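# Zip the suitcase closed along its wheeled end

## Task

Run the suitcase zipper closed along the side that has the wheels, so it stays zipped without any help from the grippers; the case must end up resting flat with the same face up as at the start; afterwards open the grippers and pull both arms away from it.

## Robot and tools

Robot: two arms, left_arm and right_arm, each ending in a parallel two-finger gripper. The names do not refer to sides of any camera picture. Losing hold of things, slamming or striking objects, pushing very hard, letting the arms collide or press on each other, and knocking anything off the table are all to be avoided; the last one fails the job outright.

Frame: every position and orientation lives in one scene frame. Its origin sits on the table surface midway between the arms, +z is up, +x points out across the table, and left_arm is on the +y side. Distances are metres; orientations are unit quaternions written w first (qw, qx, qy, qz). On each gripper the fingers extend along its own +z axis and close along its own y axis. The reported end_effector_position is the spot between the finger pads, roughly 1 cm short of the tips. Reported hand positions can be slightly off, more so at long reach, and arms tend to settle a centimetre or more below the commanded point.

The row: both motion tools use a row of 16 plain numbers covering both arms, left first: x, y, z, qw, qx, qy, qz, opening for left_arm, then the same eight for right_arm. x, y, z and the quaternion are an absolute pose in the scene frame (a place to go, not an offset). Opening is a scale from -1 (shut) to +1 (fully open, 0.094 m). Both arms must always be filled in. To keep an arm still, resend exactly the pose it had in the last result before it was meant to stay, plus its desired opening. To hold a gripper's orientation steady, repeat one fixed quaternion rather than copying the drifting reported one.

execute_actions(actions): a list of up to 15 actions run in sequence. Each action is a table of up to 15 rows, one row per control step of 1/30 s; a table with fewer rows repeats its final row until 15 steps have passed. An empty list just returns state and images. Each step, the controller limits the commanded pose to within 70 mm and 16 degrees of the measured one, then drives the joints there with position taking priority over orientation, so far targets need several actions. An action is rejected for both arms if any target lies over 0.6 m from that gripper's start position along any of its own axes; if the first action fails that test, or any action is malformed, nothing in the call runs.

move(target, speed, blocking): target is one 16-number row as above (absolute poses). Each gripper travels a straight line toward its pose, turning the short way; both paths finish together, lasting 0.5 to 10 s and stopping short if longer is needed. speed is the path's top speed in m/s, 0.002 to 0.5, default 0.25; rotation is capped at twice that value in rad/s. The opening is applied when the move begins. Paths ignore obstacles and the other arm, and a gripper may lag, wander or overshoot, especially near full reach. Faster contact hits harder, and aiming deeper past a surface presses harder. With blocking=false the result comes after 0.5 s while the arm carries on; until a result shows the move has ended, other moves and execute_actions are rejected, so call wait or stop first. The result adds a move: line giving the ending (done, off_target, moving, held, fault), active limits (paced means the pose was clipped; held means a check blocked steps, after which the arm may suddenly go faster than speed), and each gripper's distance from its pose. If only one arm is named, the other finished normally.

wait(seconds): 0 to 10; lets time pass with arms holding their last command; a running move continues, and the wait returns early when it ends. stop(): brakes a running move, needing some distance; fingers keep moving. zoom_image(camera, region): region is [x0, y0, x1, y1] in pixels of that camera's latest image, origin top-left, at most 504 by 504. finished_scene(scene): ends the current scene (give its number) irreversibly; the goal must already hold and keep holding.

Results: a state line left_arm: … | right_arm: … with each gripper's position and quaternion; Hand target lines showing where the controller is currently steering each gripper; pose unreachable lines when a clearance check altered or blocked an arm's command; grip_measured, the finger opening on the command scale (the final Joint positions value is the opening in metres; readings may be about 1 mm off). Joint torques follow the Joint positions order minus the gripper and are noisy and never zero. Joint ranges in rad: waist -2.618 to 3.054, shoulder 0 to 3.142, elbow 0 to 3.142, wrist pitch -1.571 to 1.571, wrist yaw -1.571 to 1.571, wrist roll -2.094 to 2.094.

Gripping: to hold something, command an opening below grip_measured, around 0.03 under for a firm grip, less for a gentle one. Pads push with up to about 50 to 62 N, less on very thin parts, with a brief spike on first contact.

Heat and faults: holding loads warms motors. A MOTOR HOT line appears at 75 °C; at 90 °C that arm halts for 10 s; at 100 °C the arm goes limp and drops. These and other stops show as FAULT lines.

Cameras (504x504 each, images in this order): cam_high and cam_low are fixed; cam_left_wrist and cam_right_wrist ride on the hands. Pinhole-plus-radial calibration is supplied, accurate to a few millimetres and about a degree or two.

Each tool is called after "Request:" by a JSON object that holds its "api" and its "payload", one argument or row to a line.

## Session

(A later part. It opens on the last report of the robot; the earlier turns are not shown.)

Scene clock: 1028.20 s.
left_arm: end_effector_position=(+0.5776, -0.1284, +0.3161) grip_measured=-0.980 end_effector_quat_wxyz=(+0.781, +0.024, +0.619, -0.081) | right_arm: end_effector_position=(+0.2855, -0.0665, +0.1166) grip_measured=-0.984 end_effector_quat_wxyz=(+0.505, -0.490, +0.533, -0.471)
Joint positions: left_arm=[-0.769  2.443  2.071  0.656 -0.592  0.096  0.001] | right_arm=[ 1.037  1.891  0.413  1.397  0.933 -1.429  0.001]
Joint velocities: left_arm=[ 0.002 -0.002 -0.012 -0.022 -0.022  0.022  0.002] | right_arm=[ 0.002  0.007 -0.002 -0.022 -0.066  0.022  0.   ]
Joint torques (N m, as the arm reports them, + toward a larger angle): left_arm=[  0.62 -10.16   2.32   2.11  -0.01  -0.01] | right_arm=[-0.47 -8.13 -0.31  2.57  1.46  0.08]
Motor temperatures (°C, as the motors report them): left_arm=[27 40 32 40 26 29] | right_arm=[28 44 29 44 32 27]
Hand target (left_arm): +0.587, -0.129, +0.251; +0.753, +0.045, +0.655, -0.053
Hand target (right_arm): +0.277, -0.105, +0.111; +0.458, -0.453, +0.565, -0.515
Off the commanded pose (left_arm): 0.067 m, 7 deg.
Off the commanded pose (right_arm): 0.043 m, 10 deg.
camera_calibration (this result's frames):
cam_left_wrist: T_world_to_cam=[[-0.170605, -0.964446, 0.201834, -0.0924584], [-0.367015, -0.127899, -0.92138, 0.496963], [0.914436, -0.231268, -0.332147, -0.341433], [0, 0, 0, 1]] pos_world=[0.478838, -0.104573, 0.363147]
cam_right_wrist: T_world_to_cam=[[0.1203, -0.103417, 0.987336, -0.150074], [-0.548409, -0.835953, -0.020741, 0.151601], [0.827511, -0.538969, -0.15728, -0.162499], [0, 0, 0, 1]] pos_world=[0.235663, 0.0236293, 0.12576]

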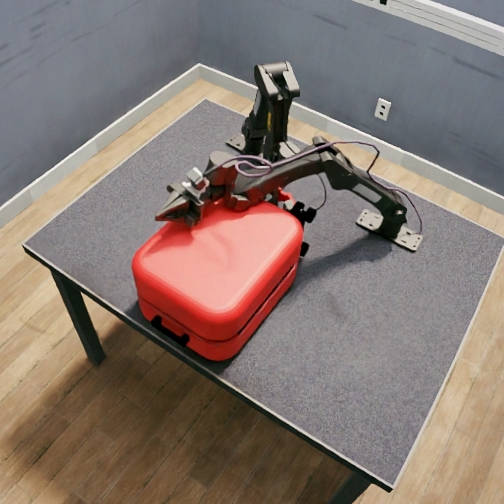

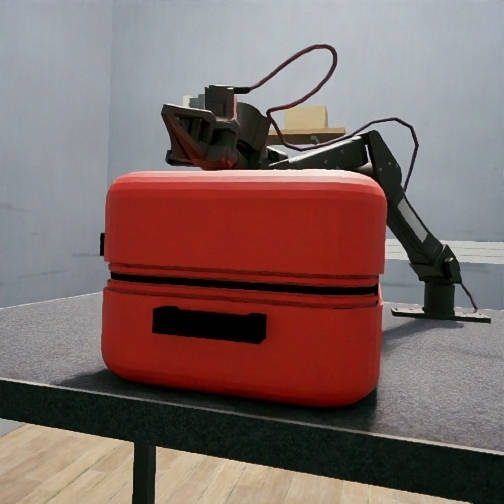

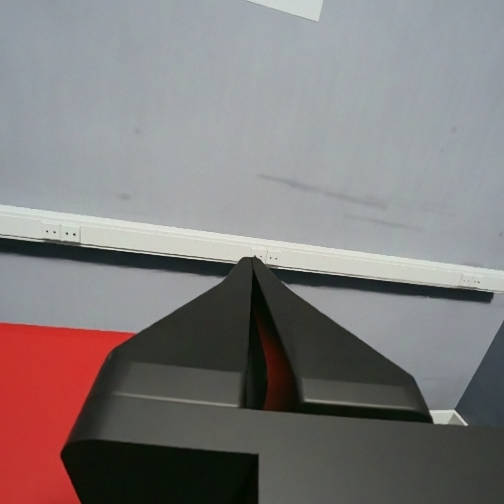

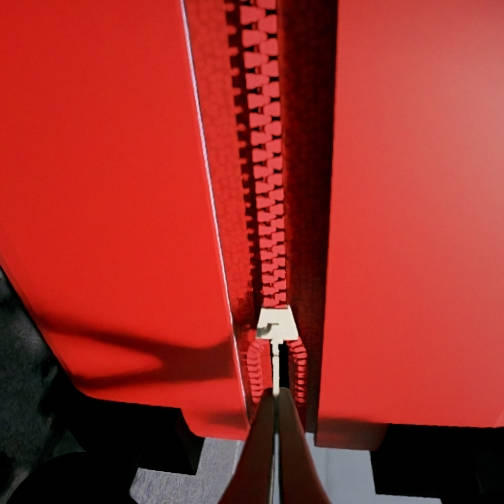

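Request:
{"api": "execute_actions", "payload": {
  "actions": [
    [[0.589,-0.122,0.252,0.7529,0.0458,0.6545,-0.0526,-1,0.281,-0.080,0.113,0.4519,-0.4553,0.5724,-0.5108,-1]],
    [[0.589,-0.120,0.253,0.7529,0.0458,0.6545,-0.0526,-1,0.280,-0.085,0.113,0.4292,-0.4299,0.5917,-0.5300,-1]],
    [[0.590,-0.116,0.254,0.7529,0.0458,0.6545,-0.0526,-1,0.279,-0.098,0.113,0.4057,-0.4037,0.6099,-0.5482,-1]]
  ]
}}

Scene clock: 1070.10 s.
left_arm: end_effector_position=(+0.5749, -0.1214, +0.3100) grip_measured=-0.980 end_effector_quat_wxyz=(+0.774, +0.029, +0.628, -0.073) | right_arm: end_effector_position=(+0.2839, -0.0640, +0.1158) grip_measured=-0.984 end_effector_quat_wxyz=(+0.463, -0.444, +0.578, -0.504)
Joint positions: left_arm=[-0.764  2.404  2.     0.659 -0.591  0.096  0.001] | right_arm=[ 1.101  1.91   0.529  1.221  1.159 -1.335  0.001]
Joint velocities: left_arm=[ 0.002 -0.022 -0.012  0.007 -0.007 -0.007 -0.001] | right_arm=[ 0.017  0.002  0.012 -0.095  0.037  0.022 -0.001]
Joint torques (N m, as the arm reports them, + toward a larger angle): left_arm=[  1.75 -10.38   2.64   2.28   0.2   -0.07] | right_arm=[-1.12 -8.16  3.41  1.79  1.46  0.17]
Motor temperatures (°C, as the motors report them): left_arm=[27 40 32 39 26 29] | right_arm=[27 44 29 44 34 27]
Hand target (left_arm): +0.589, -0.115, +0.255; +0.752, +0.045, +0.655, -0.053
Hand target (right_arm): +0.278, -0.096, +0.113; +0.412, -0.404, +0.603, -0.551
Off the commanded pose (left_arm): 0.058 m, 5 deg.
Off the commanded pose (right_arm): 0.034 m, 10 deg.
camera_calibration (this result's frames):
cam_left_wrist: T_world_to_cam=[[-0.162487, -0.968965, 0.186295, -0.0853468], [-0.385611, -0.111431, -0.915908, 0.502238], [0.908241, -0.22066, -0.355537, -0.327234], [0, 0, 0, 1]] pos_world=[0.477009, -0.098941, 0.35956]
cam_right_wrist: T_world_to_cam=[[0.114918, -0.136037, 0.984016, -0.148998], [-0.679239, -0.733585, -0.0220912, 0.196645], [0.724864, -0.665844, -0.176703, -0.136702], [0, 0, 0, 1]] pos_world=[0.249782, 0.0329641, 0.126805]

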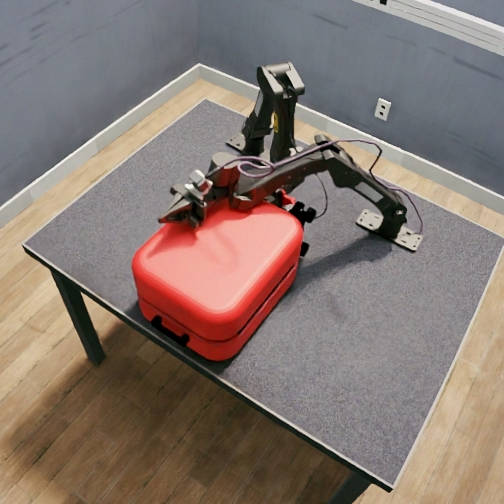

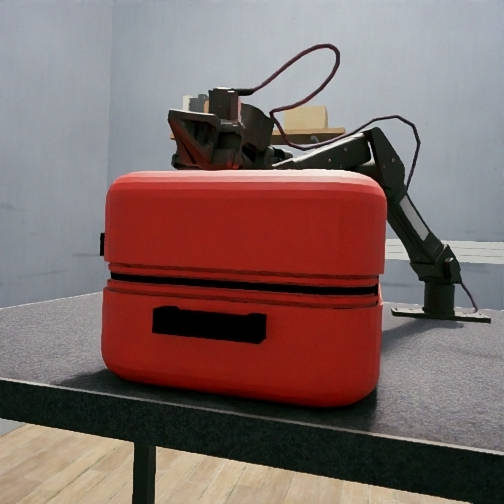

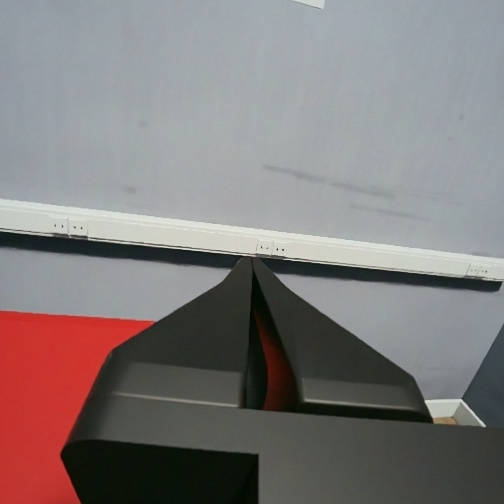

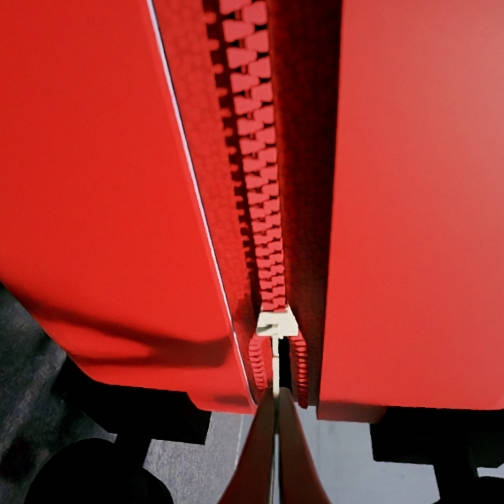

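Request:
{"api": "execute_actions", "payload": {
  "actions": []
}}

Scene clock: 1084.07 s.
left_arm: end_effector_position=(+0.5749, -0.1214, +0.3101) grip_measured=-0.980 end_effector_quat_wxyz=(+0.774, +0.029, +0.628, -0.074) | right_arm: end_effector_position=(+0.2839, -0.0640, +0.1157) grip_measured=-0.984 end_effector_quat_wxyz=(+0.464, -0.443, +0.580, -0.503)
Joint positions: left_arm=[-0.764  2.404  2.     0.659 -0.591  0.096  0.001] | right_arm=[ 1.101  1.91   0.53   1.219  1.16  -1.33   0.001]
Joint velocities: left_arm=[-0.037 -0.002  0.002 -0.081 -0.037 -0.022 -0.001] | right_arm=[-0.002  0.027 -0.007 -0.095  0.007 -0.095 -0.   ]
Joint torques (N m, as the arm reports them, + toward a larger angle): left_arm=[  1.9  -10.34   2.54   2.26   0.22  -0.05] | right_arm=[-1.16 -8.14  3.37  1.77  1.48  0.18]
Motor temperatures (°C, as the motors report them): left_arm=[27 40 32 40 26 29] | right_arm=[27 43 29 42 34 27]
Hand target (left_arm): +0.589, -0.115, +0.255; +0.752, +0.045, +0.655, -0.053
Hand target (right_arm): +0.278, -0.096, +0.113; +0.412, -0.404, +0.603, -0.551
Off the commanded pose (left_arm): 0.058 m, 5 deg.
Off the commanded pose (right_arm): 0.034 m, 10 deg.
camera_calibration (this result's frames):
cam_left_wrist: T_world_to_cam=[[-0.162539, -0.968916, 0.186501, -0.0853785], [-0.385355, -0.111668, -0.915987, 0.502156], [0.908341, -0.220753, -0.355226, -0.327353], [0, 0, 0, 1]] pos_world=[0.476979, -0.0989139, 0.359607]
cam_right_wrist: T_world_to_cam=[[0.114332, -0.140286, 0.983488, -0.148983], [-0.680027, -0.732744, -0.0254654, 0.197329], [0.724217, -0.665887, -0.179175, -0.136189], [0, 0, 0, 1]] pos_world=[0.249853, 0.033005, 0.127147]

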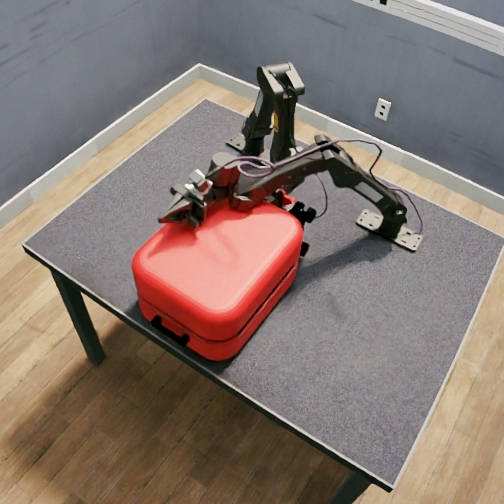

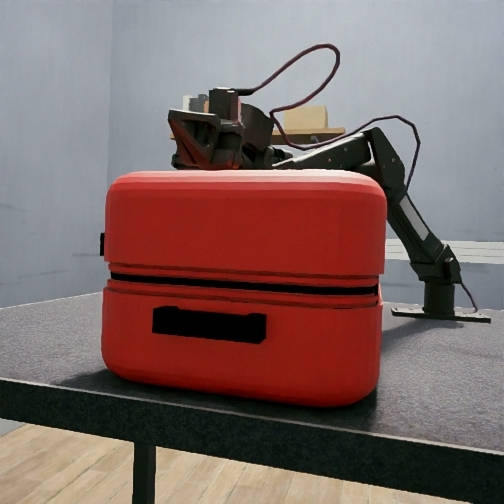

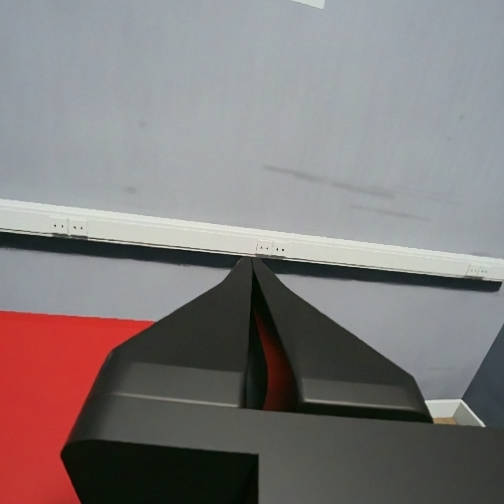

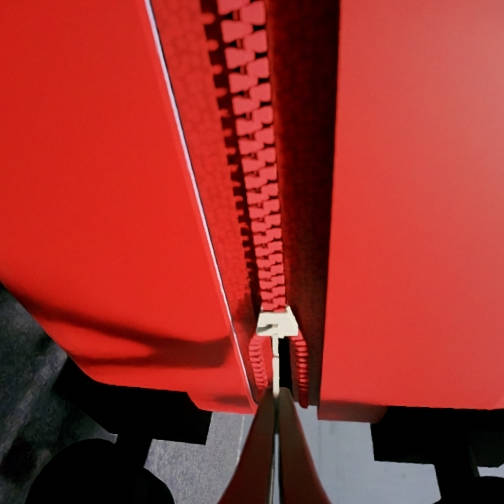

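Request:
{"api": "zoom_image", "payload": {
  "camera": "cam_high",
  "region": [200, 130, 360, 270]
}}

Request:
{"api": "zoom_image", "payload": {
  "camera": "cam_right_wrist",
  "region": [180, 270, 380, 504]
}}

Region (200, 130, 360, 270) of cam_high's 504x504 image, scaled by 3.150, with more detail than that image has; it fills the top 441 rows of this view, and the rest is white.

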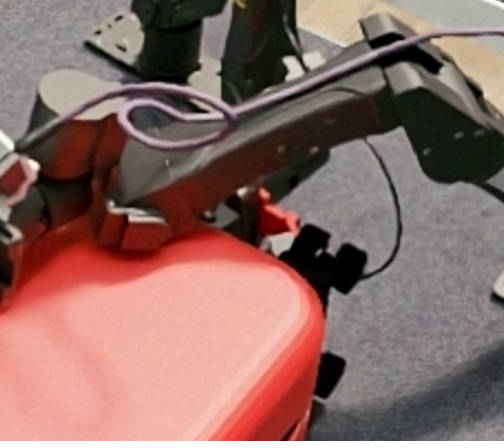

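Region (180, 270, 380, 504) of cam_right_wrist's 504x504 image, scaled by 2.154, with more detail than that image has; it fills the left 431 columns of this view, and the rest is white.

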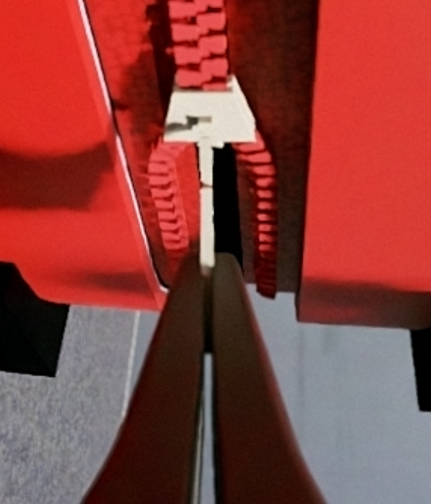

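Request:
{"api": "zoom_image", "payload": {
  "camera": "cam_right_wrist",
  "region": [0, 330, 504, 504]
}}

Region (0, 330, 504, 504) of cam_right_wrist's 504x504 image, scaled by 1.000; it fills the top 174 rows of this view, and the rest is white.

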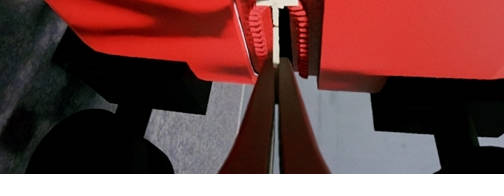

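Request:
{"api": "execute_actions", "payload": {
  "actions": [
    [[0.590,-0.116,0.250,0.7529,0.0458,0.6545,-0.0526,-1,0.282,-0.103,0.117,0.4057,-0.4037,0.6099,-0.5482,-1]],
    [[0.590,-0.116,0.248,0.7529,0.0458,0.6545,-0.0526,-1,0.283,-0.110,0.118,0.3960,-0.3930,0.6169,-0.5552,-1]]
  ]
}}

Scene clock: 1150.93 s.
left_arm: end_effector_position=(+0.5737, -0.1200, +0.3128) grip_measured=-0.980 end_effector_quat_wxyz=(+0.778, +0.026, +0.624, -0.076) | right_arm: end_effector_position=(+0.2848, -0.0657, +0.1156) grip_measured=-0.984 end_effector_quat_wxyz=(+0.461, -0.444, +0.580, -0.504)
Joint positions: left_arm=[-0.764  2.399  1.991  0.678 -0.591  0.096  0.001] | right_arm=[ 1.096  1.903  0.53   1.203  1.158 -1.327  0.001]
Joint velocities: left_arm=[-0.007  0.007 -0.012 -0.022 -0.095  0.022 -0.   ] | right_arm=[-0.022 -0.022 -0.012 -0.051  0.007 -0.037  0.001]
Joint torques (N m, as the arm reports them, + toward a larger angle): left_arm=[ 1.78 -9.59  2.13  2.24  0.2  -0.04] | right_arm=[-3.27 -9.63  3.24  1.69  1.57  0.17]
Motor temperatures (°C, as the motors report them): left_arm=[27 41 32 40 26 29] | right_arm=[28 43 29 40 36 27]
Hand target (left_arm): +0.588, -0.115, +0.249; +0.752, +0.045, +0.655, -0.053
Hand target (right_arm): +0.282, -0.107, +0.118; +0.403, -0.393, +0.610, -0.558
Off the commanded pose (left_arm): 0.067 m, 6 deg.
Off the commanded pose (right_arm): 0.044 m, 12 deg.
camera_calibration (this result's frames):
cam_left_wrist: T_world_to_cam=[[-0.164085, -0.967203, 0.193894, -0.0859001], [-0.376072, -0.120378, -0.918738, 0.498786], [0.911946, -0.223669, -0.343985, -0.330979], [0, 0, 0, 1]] pos_world=[0.47532, -0.0970698, 0.361057]
cam_right_wrist: T_world_to_cam=[[0.11889, -0.135614, 0.983603, -0.150192], [-0.682524, -0.730636, -0.0182377, 0.19678], [0.721129, -0.669164, -0.179425, -0.137327], [0, 0, 0, 1]] pos_world=[0.251194, 0.0315123, 0.126678]

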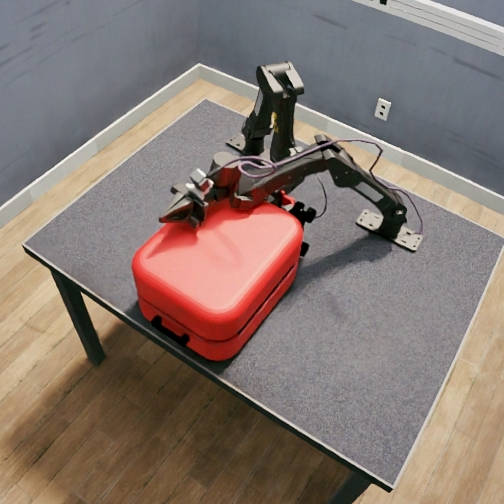

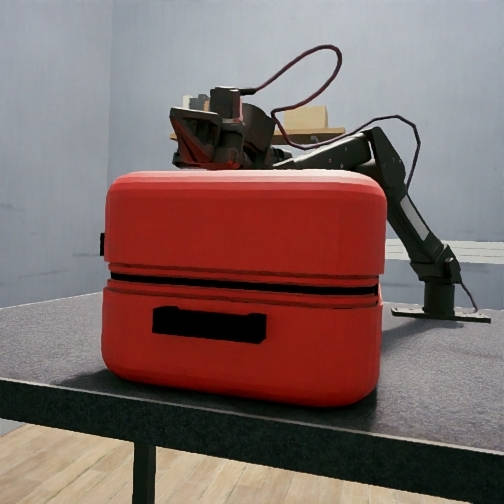

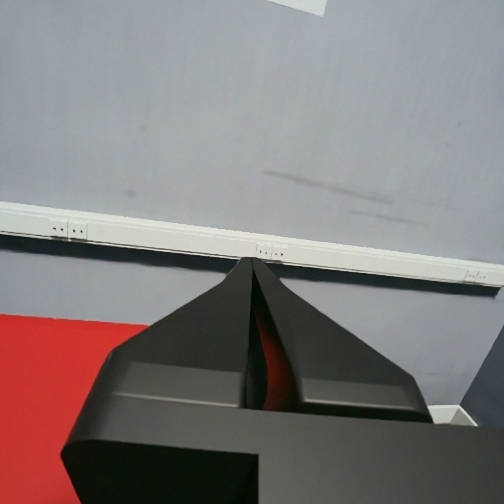

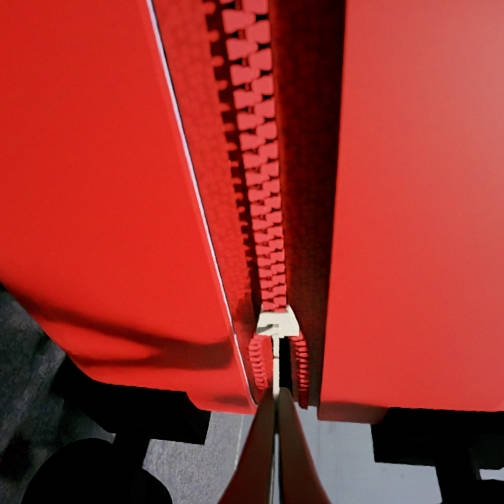

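Request:
{"api": "zoom_image", "payload": {
  "camera": "cam_right_wrist",
  "region": [340, 380, 504, 504]
}}

Request:
{"api": "zoom_image", "payload": {
  "camera": "cam_right_wrist",
  "region": [0, 340, 240, 504]
}}

Region (340, 380, 504, 504) of cam_right_wrist's 504x504 image, scaled by 3.073, with more detail than that image has; it fills the top 381 rows of this view, and the rest is white.

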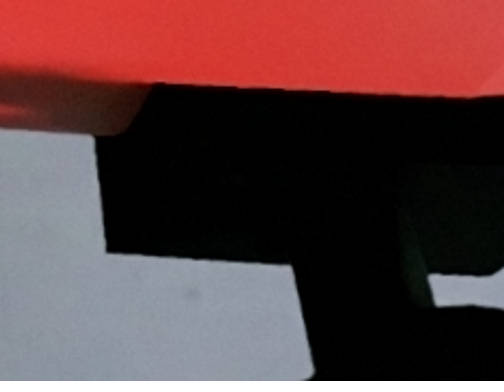

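Region (0, 340, 240, 504) of cam_right_wrist's 504x504 image, scaled by 2.100, with more detail than that image has; it fills the top 344 rows of this view, and the rest is white.

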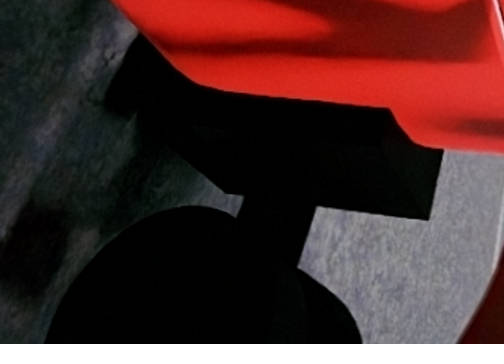

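Request:
{"api": "execute_actions", "payload": {
  "actions": [
    [[0.590,-0.116,0.250,0.7529,0.0458,0.6545,-0.0526,-1,0.276,-0.114,0.118,0.3960,-0.3930,0.6169,-0.5552,-1]],
    [[0.590,-0.116,0.250,0.7529,0.0458,0.6545,-0.0526,-1,0.271,-0.120,0.118,0.3863,-0.3821,0.6236,-0.5620,-1]]
  ]
}}

Scene clock: 1242.40 s.
left_arm: end_effector_position=(+0.5737, -0.1200, +0.3128) grip_measured=-0.980 end_effector_quat_wxyz=(+0.778, +0.026, +0.624, -0.076) | right_arm: end_effector_position=(+0.2845, -0.0659, +0.1159) grip_measured=-0.984 end_effector_quat_wxyz=(+0.463, -0.442, +0.585, -0.499)
Joint positions: left_arm=[-0.764  2.399  1.99   0.679 -0.591  0.096  0.001] | right_arm=[ 1.096  1.89   0.53   1.174  1.156 -1.3    0.001]
Joint velocities: left_arm=[-0.012 -0.022 -0.007 -0.037 -0.037 -0.081 -0.   ] | right_arm=[-0.017 -0.002 -0.007 -0.066  0.007  0.051  0.   ]
Joint torques (N m, as the arm reports them, + toward a larger angle): left_arm=[ 1.86 -9.67  2.39  2.24  0.21 -0.06] | right_arm=[ -1.54 -10.27   1.25   1.76   2.02   0.19]
Motor temperatures (°C, as the motors report them): left_arm=[27 41 31 40 26 29] | right_arm=[28 44 29 37 39 27]
Hand target (left_arm): +0.588, -0.114, +0.251; +0.752, +0.045, +0.655, -0.053
Hand target (right_arm): +0.272, -0.114, +0.117; +0.396, -0.384, +0.614, -0.565
Off the commanded pose (left_arm): 0.065 m, 6 deg.
Off the commanded pose (right_arm): 0.056 m, 14 deg.
camera_calibration (this result's frames):
cam_left_wrist: T_world_to_cam=[[-0.16414, -0.967152, 0.194099, -0.0859036], [-0.375814, -0.120617, -0.918812, 0.498612], [0.912043, -0.223759, -0.343672, -0.331117], [0, 0, 0, 1]] pos_world=[0.475278, -0.0970313, 0.361009]
cam_right_wrist: T_world_to_cam=[[0.122637, -0.150171, 0.981024, -0.15222], [-0.682689, -0.73023, -0.0264378, 0.197422], [0.720344, -0.666493, -0.192073, -0.135333], [0, 0, 0, 1]] pos_world=[0.250932, 0.0311062, 0.128557]

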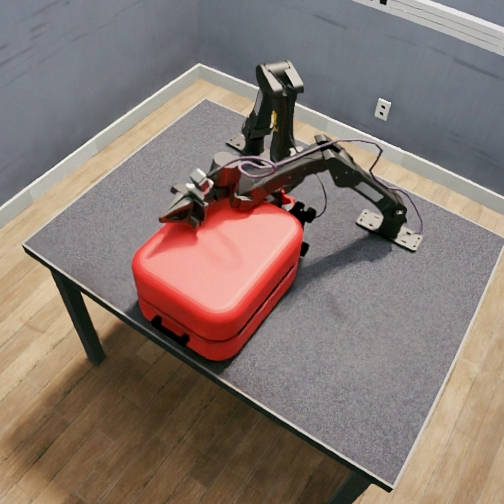

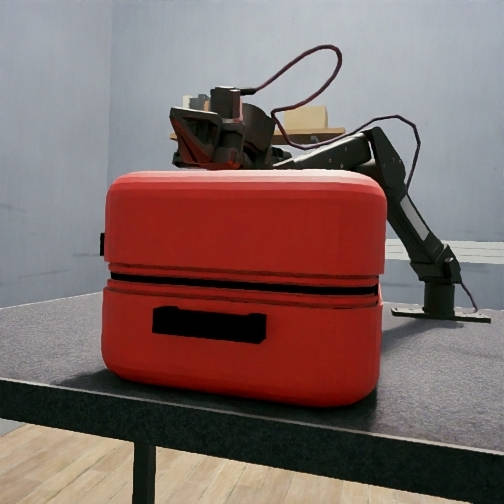

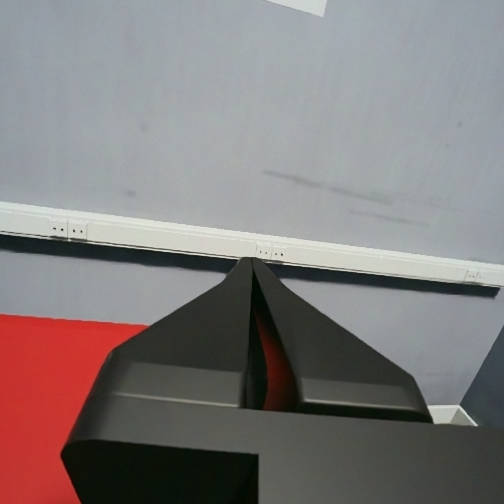

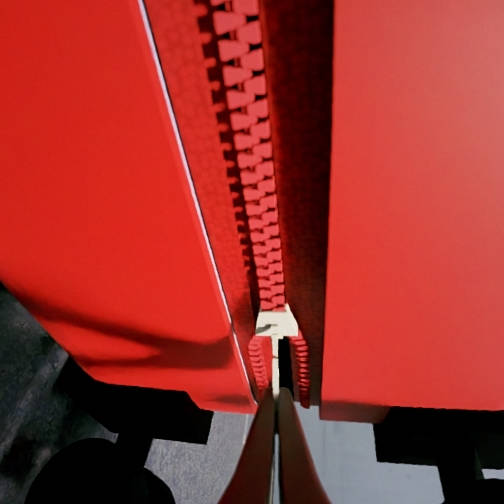

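Request:
{"api": "execute_actions", "payload": {
  "actions": [
    [[0.590,-0.116,0.250,0.7529,0.0458,0.6545,-0.0526,-1,0.279,-0.090,0.118,0.4186,-0.4220,0.5863,-0.5504,-1]],
    [[0.590,-0.116,0.250,0.7529,0.0458,0.6545,-0.0526,-1,0.283,-0.064,0.118,0.4458,-0.4537,0.5504,-0.5408,-1]],
    [[0.590,-0.116,0.250,0.7529,0.0458,0.6545,-0.0526,-1,0.283,-0.064,0.118,0.4458,-0.4537,0.5504,-0.5408,-1]]
  ]
}}

Scene clock: 1319.33 s.
left_arm: end_effector_position=(+0.5737, -0.1200, +0.3128) grip_measured=-0.980 end_effector_quat_wxyz=(+0.778, +0.026, +0.624, -0.076) | right_arm: end_effector_position=(+0.2848, -0.0632, +0.1173) grip_measured=-0.984 end_effector_quat_wxyz=(+0.444, -0.464, +0.546, -0.538)
Joint positions: left_arm=[-0.764  2.399  1.99   0.679 -0.591  0.096  0.001] | right_arm=[ 1.102  1.97   0.53   1.374  1.169 -1.523  0.001]
Joint velocities: left_arm=[-0.007 -0.012 -0.007 -0.022 -0.022  0.066 -0.001] | right_arm=[-0.012 -0.007 -0.007 -0.081  0.051  0.007 -0.001]
Joint torques (N m, as the arm reports them, + toward a larger angle): left_arm=[ 1.97 -9.85  2.4   2.21  0.23 -0.08] | right_arm=[ 0.73 -7.68  3.61  2.48  0.26  0.03]
Motor temperatures (°C, as the motors report them): left_arm=[27 42 31 40 26 29] | right_arm=[28 44 28 37 43 27]
Hand target (left_arm): +0.588, -0.114, +0.251; +0.752, +0.045, +0.655, -0.053
Hand target (right_arm): +0.283, -0.064, +0.118; +0.446, -0.454, +0.551, -0.540
Off the commanded pose (left_arm): 0.065 m, 6 deg.
Off the commanded pose (right_arm): 0.002 m, 1 deg.
camera_calibration (this result's frames):
cam_left_wrist: T_world_to_cam=[[-0.16414, -0.967152, 0.194099, -0.0859036], [-0.375814, -0.120617, -0.918812, 0.498612], [0.912043, -0.223759, -0.343672, -0.331117], [0, 0, 0, 1]] pos_world=[0.475278, -0.0970313, 0.361009]
cam_right_wrist: T_world_to_cam=[[0.0959107, -0.0293457, 0.994957, -0.139626], [-0.679356, -0.732496, 0.0438832, 0.190232], [0.727514, -0.680139, -0.0901903, -0.148312], [0, 0, 0, 1]] pos_world=[0.250525, 0.0343737, 0.117197]

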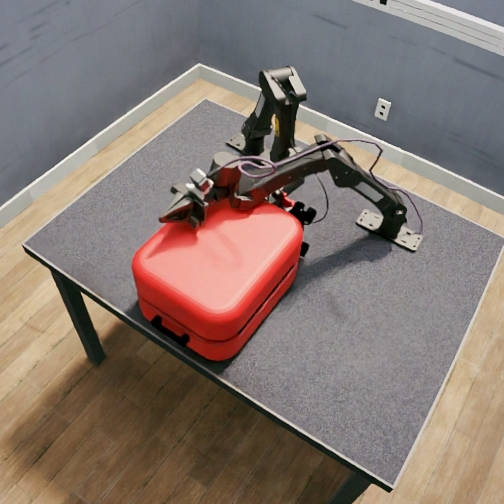

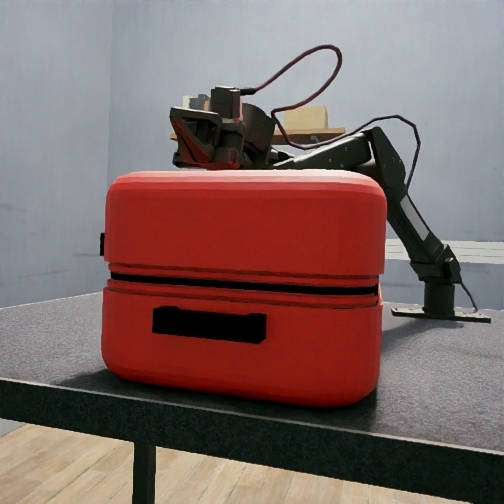

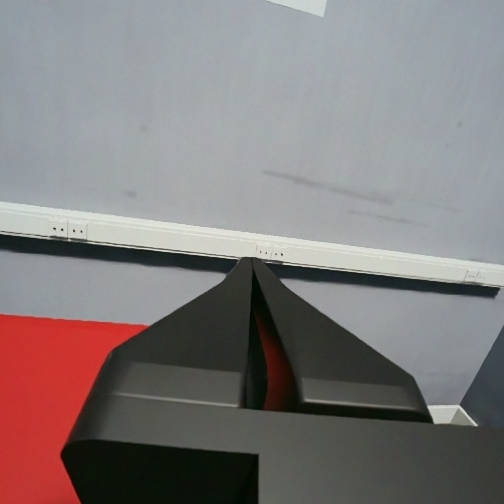

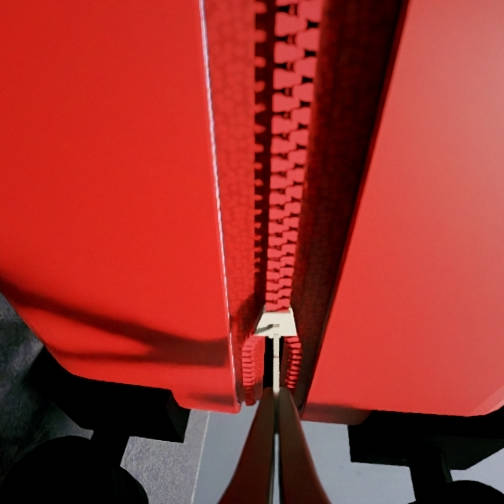

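Request:
{"api": "execute_actions", "payload": {
  "actions": [
    [[0.590,-0.116,0.250,0.7529,0.0458,0.6545,-0.0526,-1,0.279,-0.084,0.118,0.4218,-0.4293,0.5696,-0.5597,-1]],
    [[0.590,-0.116,0.250,0.7529,0.0458,0.6545,-0.0526,-1,0.275,-0.102,0.118,0.4020,-0.4091,0.5843,-0.5742,-1]],
    [[0.590,-0.116,0.250,0.7529,0.0458,0.6545,-0.0526,-1,0.275,-0.109,0.118,0.4020,-0.4091,0.5843,-0.5742,-1]]
  ]
}}

Scene clock: 1330.13 s.
left_arm: end_effector_position=(+0.5737, -0.1200, +0.3128) grip_measured=-0.980 end_effector_quat_wxyz=(+0.778, +0.026, +0.624, -0.076) | right_arm: end_effector_position=(+0.2833, -0.0646, +0.1171) grip_measured=-0.984 end_effector_quat_wxyz=(+0.446, -0.462, +0.547, -0.537)
Joint positions: left_arm=[-0.764  2.399  1.99   0.679 -0.591  0.096  0.001] | right_arm=[ 1.103  1.97   0.521  1.387  1.17  -1.521  0.001]
Joint velocities: left_arm=[ 0.007  0.007  0.002 -0.007  0.081  0.037  0.   ] | right_arm=[-0.007 -0.002  0.002 -0.081  0.007 -0.007  0.001]
Joint torques (N m, as the arm reports them, + toward a larger angle): left_arm=[ 1.92 -9.86  2.31  2.18  0.18 -0.05] | right_arm=[-2.31 -9.4   0.19  2.52  1.36  0.16]
Motor temperatures (°C, as the motors report them): left_arm=[27 42 31 40 26 29] | right_arm=[28 43 29 38 40 27]
Hand target (left_arm): +0.588, -0.114, +0.251; +0.752, +0.045, +0.655, -0.053
Hand target (right_arm): +0.276, -0.105, +0.116; +0.403, -0.411, +0.583, -0.573
Off the commanded pose (left_arm): 0.065 m, 6 deg.
Off the commanded pose (right_arm): 0.045 m, 10 deg.
camera_calibration (this result's frames):
cam_left_wrist: T_world_to_cam=[[-0.16414, -0.967152, 0.194099, -0.0859036], [-0.375814, -0.120617, -0.918812, 0.498612], [0.912043, -0.223759, -0.343672, -0.331117], [0, 0, 0, 1]] pos_world=[0.475278, -0.0970313, 0.361009]
cam_right_wrist: T_world_to_cam=[[0.0931809, -0.0350144, 0.995033, -0.138936], [-0.67923, -0.732951, 0.0378152, 0.188872], [0.727987, -0.67938, -0.0920798, -0.148083], [0, 0, 0, 1]] pos_world=[0.249036, 0.0329647, 0.117468]

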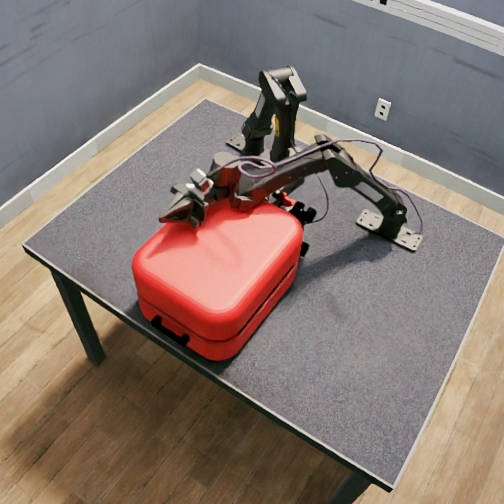

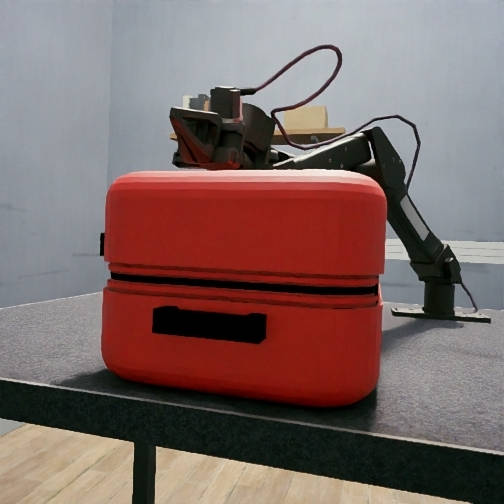

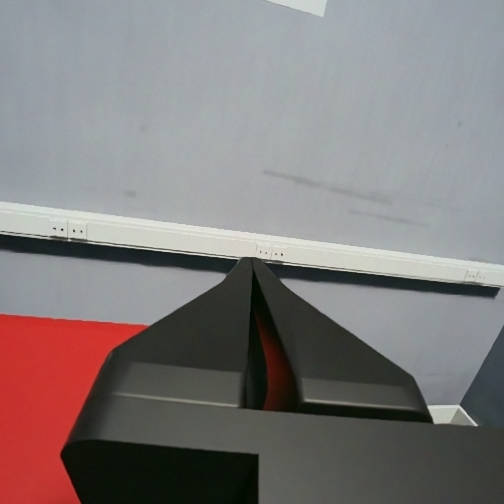

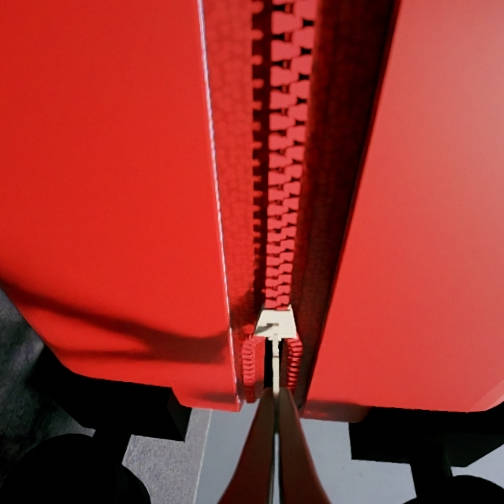

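Request:
{"api": "execute_actions", "payload": {
  "actions": [
    [[0.590,-0.116,0.250,0.7529,0.0458,0.6545,-0.0526,-1,0.280,-0.082,0.118,0.4218,-0.4293,0.5696,-0.5597,-1]],
    [[0.590,-0.116,0.250,0.7529,0.0458,0.6545,-0.0526,-1,0.283,-0.060,0.118,0.4506,-0.4585,0.5464,-0.5369,-1]],
    [[0.590,-0.116,0.250,0.7529,0.0458,0.6545,-0.0526,-1,0.283,-0.044,0.118,0.4690,-0.4773,0.5301,-0.5209,-1]]
  ]
}}

Scene clock: 1360.20 s.
left_arm: end_effector_position=(+0.5737, -0.1200, +0.3128) grip_measured=-0.980 end_effector_quat_wxyz=(+0.778, +0.026, +0.624, -0.076) | right_arm: end_effector_position=(+0.2831, -0.0610, +0.1172) grip_measured=-0.984 end_effector_quat_wxyz=(+0.449, -0.469, +0.541, -0.535)
Joint positions: left_arm=[-0.764  2.399  1.99   0.679 -0.591  0.096  0.001] | right_arm=[ 1.107  1.97   0.522  1.387  1.156 -1.53   0.001]
Joint velocities: left_arm=[-0.017 -0.002 -0.012 -0.007 -0.022 -0.066  0.   ] | right_arm=[-0.002 -0.012 -0.007  0.022  0.022  0.007 -0.001]
Joint torques (N m, as the arm reports them, + toward a larger angle): left_arm=[ 1.95 -9.9   2.39  2.21  0.22 -0.06] | right_arm=[ 1.88 -7.29  4.84  2.35 -0.28  0.01]
Motor temperatures (°C, as the motors report them): left_arm=[27 42 31 40 26 29] | right_arm=[28 43 28 39 40 27]
Hand target (left_arm): +0.588, -0.114, +0.251; +0.752, +0.045, +0.655, -0.053
Hand target (right_arm): +0.282, -0.044, +0.118; +0.469, -0.478, +0.531, -0.520
Off the commanded pose (left_arm): 0.065 m, 6 deg.
Off the commanded pose (right_arm): 0.017 m, 3 deg.
camera_calibration (this result's frames):
cam_left_wrist: T_world_to_cam=[[-0.16414, -0.967152, 0.194099, -0.0859036], [-0.375814, -0.120617, -0.918812, 0.498612], [0.912043, -0.223759, -0.343672, -0.331117], [0, 0, 0, 1]] pos_world=[0.475278, -0.0970313, 0.361009]
cam_right_wrist: T_world_to_cam=[[0.0954373, -0.0258948, 0.995099, -0.138918], [-0.666621, -0.744063, 0.0445716, 0.186342], [0.739262, -0.667607, -0.0882734, -0.148376], [0, 0, 0, 1]] pos_world=[0.247166, 0.0359962, 0.116834]

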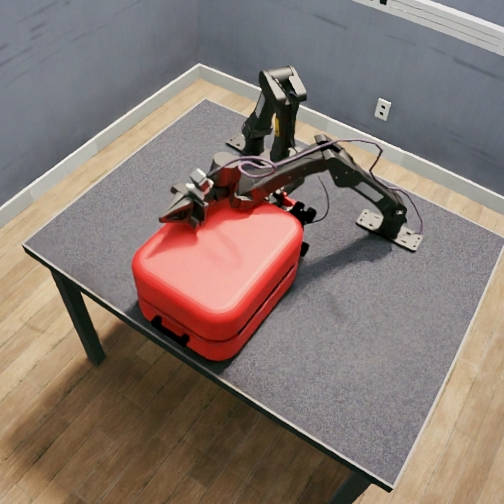

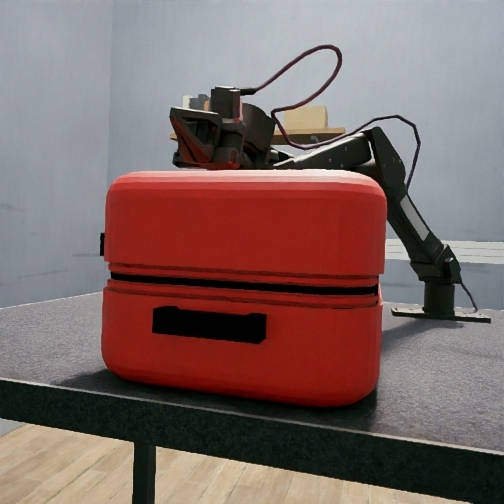

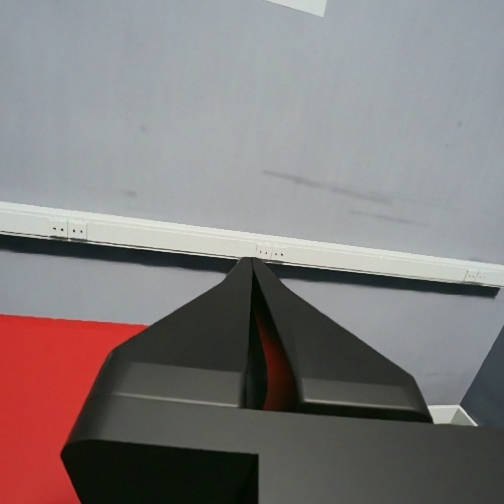

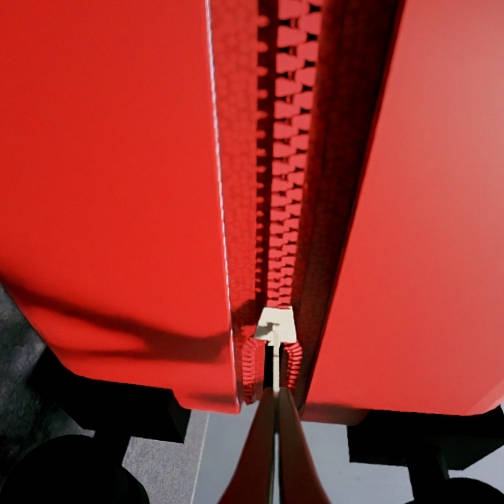

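Request:
{"api": "execute_actions", "payload": {
  "actions": [
    [[0.590,-0.116,0.250,0.7529,0.0458,0.6545,-0.0526,-1,0.282,-0.034,0.118,0.4825,-0.4910,0.5174,-0.5084,-1]],
    [[0.590,-0.116,0.250,0.7529,0.0458,0.6545,-0.0526,-1,0.281,-0.025,0.118,0.4913,-0.5000,0.5088,-0.4999,-1]]
  ]
}}

Scene clock: 1365.57 s.
left_arm: end_effector_position=(+0.5737, -0.1200, +0.3128) grip_measured=-0.980 end_effector_quat_wxyz=(+0.778, +0.026, +0.624, -0.076) | right_arm: end_effector_position=(+0.2808, -0.0538, +0.1170) grip_measured=-0.984 end_effector_quat_wxyz=(+0.456, -0.478, +0.534, -0.529)
Joint positions: left_arm=[-0.764  2.399  1.99   0.679 -0.591  0.096  0.001] | right_arm=[ 1.119  1.97   0.522  1.387  1.139 -1.533  0.001]
Joint velocities: left_arm=[ 0.007 -0.002 -0.007  0.022  0.022 -0.066 -0.   ] | right_arm=[ 0.007 -0.032 -0.017 -0.095 -0.081  0.051 -0.   ]
Joint torques (N m, as the arm reports them, + toward a larger angle): left_arm=[ 1.89 -9.82  2.33  2.21  0.2  -0.06] | right_arm=[ 2.48 -7.58  4.97  2.34 -0.72  0.  ]
Motor temperatures (°C, as the motors report them): left_arm=[27 42 31 40 26 29] | right_arm=[28 43 29 39 39 27]
Hand target (left_arm): +0.588, -0.114, +0.251; +0.752, +0.045, +0.655, -0.053
Hand target (right_arm): +0.279, -0.026, +0.119; +0.490, -0.500, +0.510, -0.499
Off the commanded pose (left_arm): 0.065 m, 6 deg.
Off the commanded pose (right_arm): 0.029 m, 6 deg.
camera_calibration (this result's frames):
cam_left_wrist: T_world_to_cam=[[-0.16414, -0.967152, 0.194099, -0.0859036], [-0.375814, -0.120617, -0.918812, 0.498612], [0.912043, -0.223759, -0.343672, -0.331117], [0, 0, 0, 1]] pos_world=[0.475278, -0.0970313, 0.361009]
cam_right_wrist: T_world_to_cam=[[0.0972854, -0.0208809, 0.995037, -0.13864], [-0.643813, -0.763743, 0.0469188, 0.182484], [0.758973, -0.645183, -0.0877444, -0.146311], [0, 0, 0, 1]] pos_world=[0.24202, 0.0420789, 0.116552]

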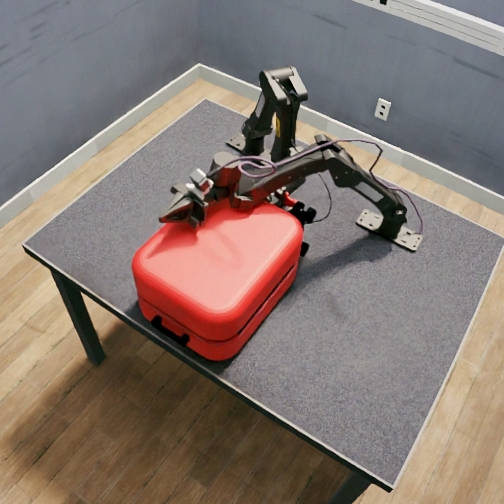

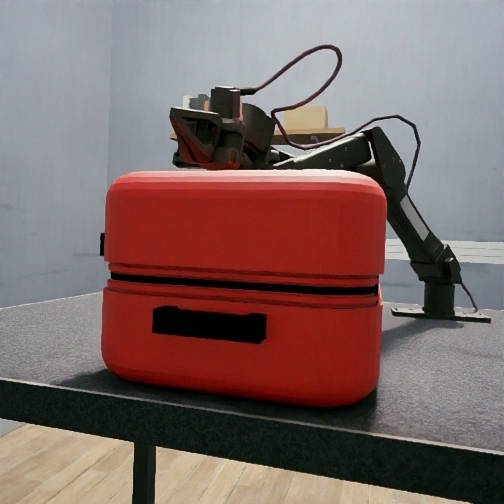

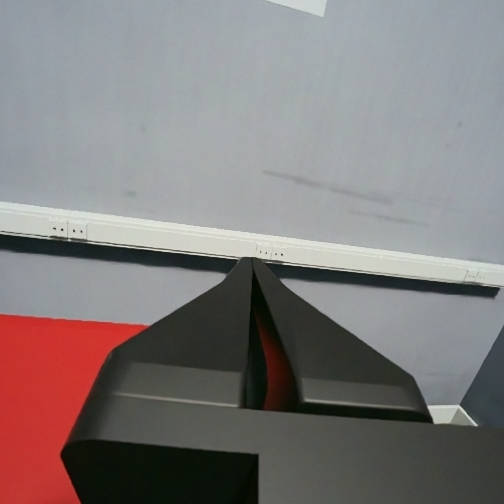

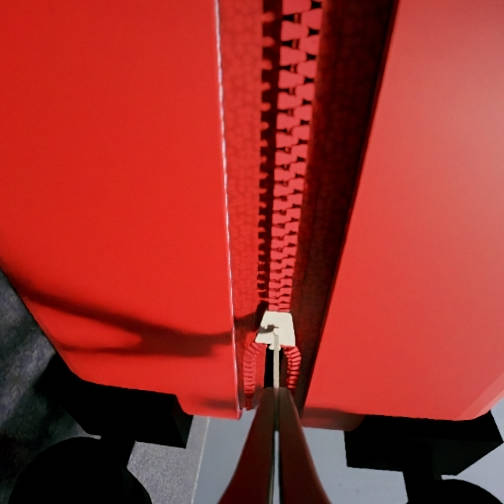

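Request:
{"api": "zoom_image", "payload": {
  "camera": "cam_right_wrist",
  "region": [215, 280, 345, 430]
}}

Region (215, 280, 345, 430) of cam_right_wrist's 504x504 image, scaled by 3.360, with more detail than that image has; it fills the left 437 columns of this view, and the rest is white.

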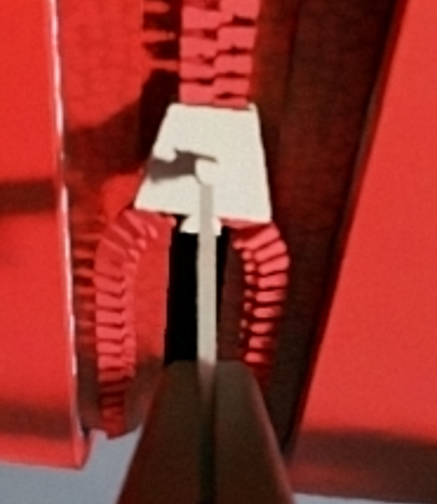

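Request:
{"api": "execute_actions", "payload": {
  "actions": [
    [[0.590,-0.116,0.250,0.7529,0.0458,0.6545,-0.0526,-1,0.279,-0.018,0.118,0.4956,-0.5044,0.5044,-0.4956,-1]],
    [[0.590,-0.116,0.250,0.7529,0.0458,0.6545,-0.0526,-1,0.279,-0.012,0.118,0.4999,-0.5088,0.5000,-0.4913,-1]]
  ]
}}

Scene clock: 1428.43 s.
left_arm: end_effector_position=(+0.5737, -0.1200, +0.3128) grip_measured=-0.980 end_effector_quat_wxyz=(+0.778, +0.026, +0.624, -0.076) | right_arm: end_effector_position=(+0.2789, -0.0454, +0.1167) grip_measured=-0.984 end_effector_quat_wxyz=(+0.462, -0.484, +0.527, -0.523)
Joint positions: left_arm=[-0.764  2.399  1.99   0.679 -0.591  0.096  0.001] | right_arm=[ 1.134  1.977  0.53   1.387  1.128 -1.536  0.001]
Joint velocities: left_arm=[-0.002 -0.007 -0.002 -0.051  0.051 -0.022  0.   ] | right_arm=[-0.002 -0.012 -0.002  0.066  0.007 -0.007  0.   ]
Joint torques (N m, as the arm reports them, + toward a larger angle): left_arm=[ 1.77 -9.82  2.35  2.21  0.2  -0.07] | right_arm=[ 2.87 -7.46  5.66  2.27 -0.78  0.01]
Motor temperatures (°C, as the motors report them): left_arm=[27 42 31 40 26 29] | right_arm=[28 42 29 39 36 27]
Hand target (left_arm): +0.588, -0.114, +0.251; +0.752, +0.045, +0.655, -0.053
Hand target (right_arm): +0.276, -0.014, +0.119; +0.499, -0.509, +0.501, -0.491
Off the commanded pose (left_arm): 0.065 m, 6 deg.
Off the commanded pose (right_arm): 0.033 m, 7 deg.
camera_calibration (this result's frames):
cam_left_wrist: T_world_to_cam=[[-0.16414, -0.967152, 0.194099, -0.0859036], [-0.375814, -0.120617, -0.918812, 0.498612], [0.912043, -0.223759, -0.343672, -0.331117], [0, 0, 0, 1]] pos_world=[0.475278, -0.0970313, 0.361009]
cam_right_wrist: T_world_to_cam=[[0.0976321, -0.0177371, 0.995065, -0.137912], [-0.624351, -0.779707, 0.0473607, 0.181432], [0.775019, -0.625893, -0.0871986, -0.143174], [0, 0, 0, 1]] pos_world=[0.237704, 0.049406, 0.116154]

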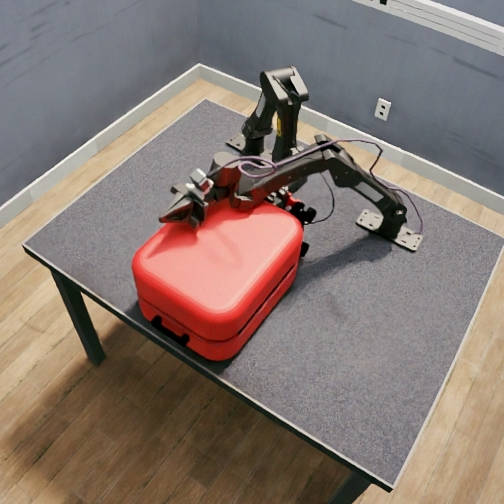

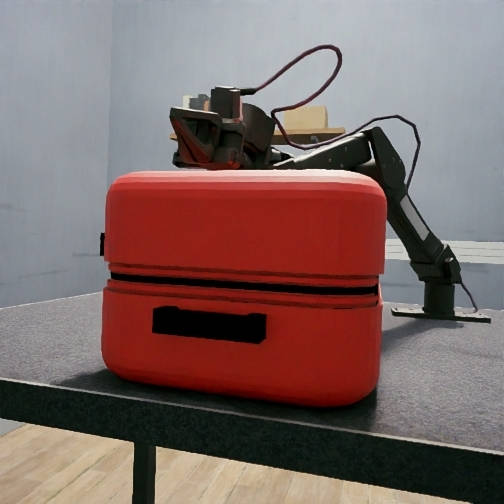

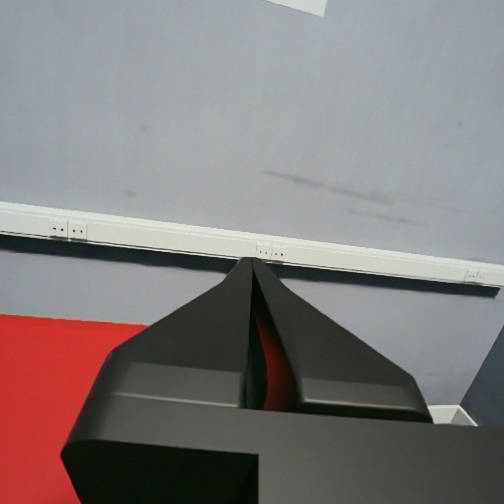

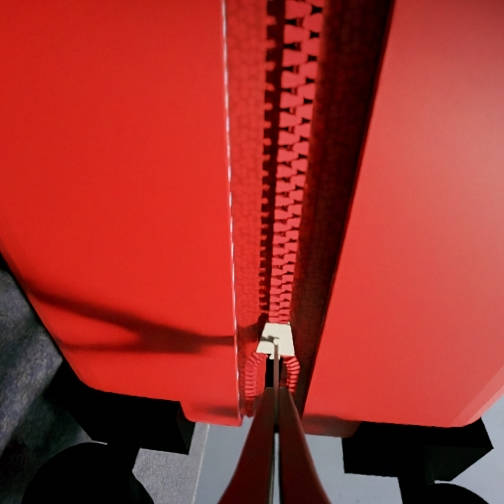

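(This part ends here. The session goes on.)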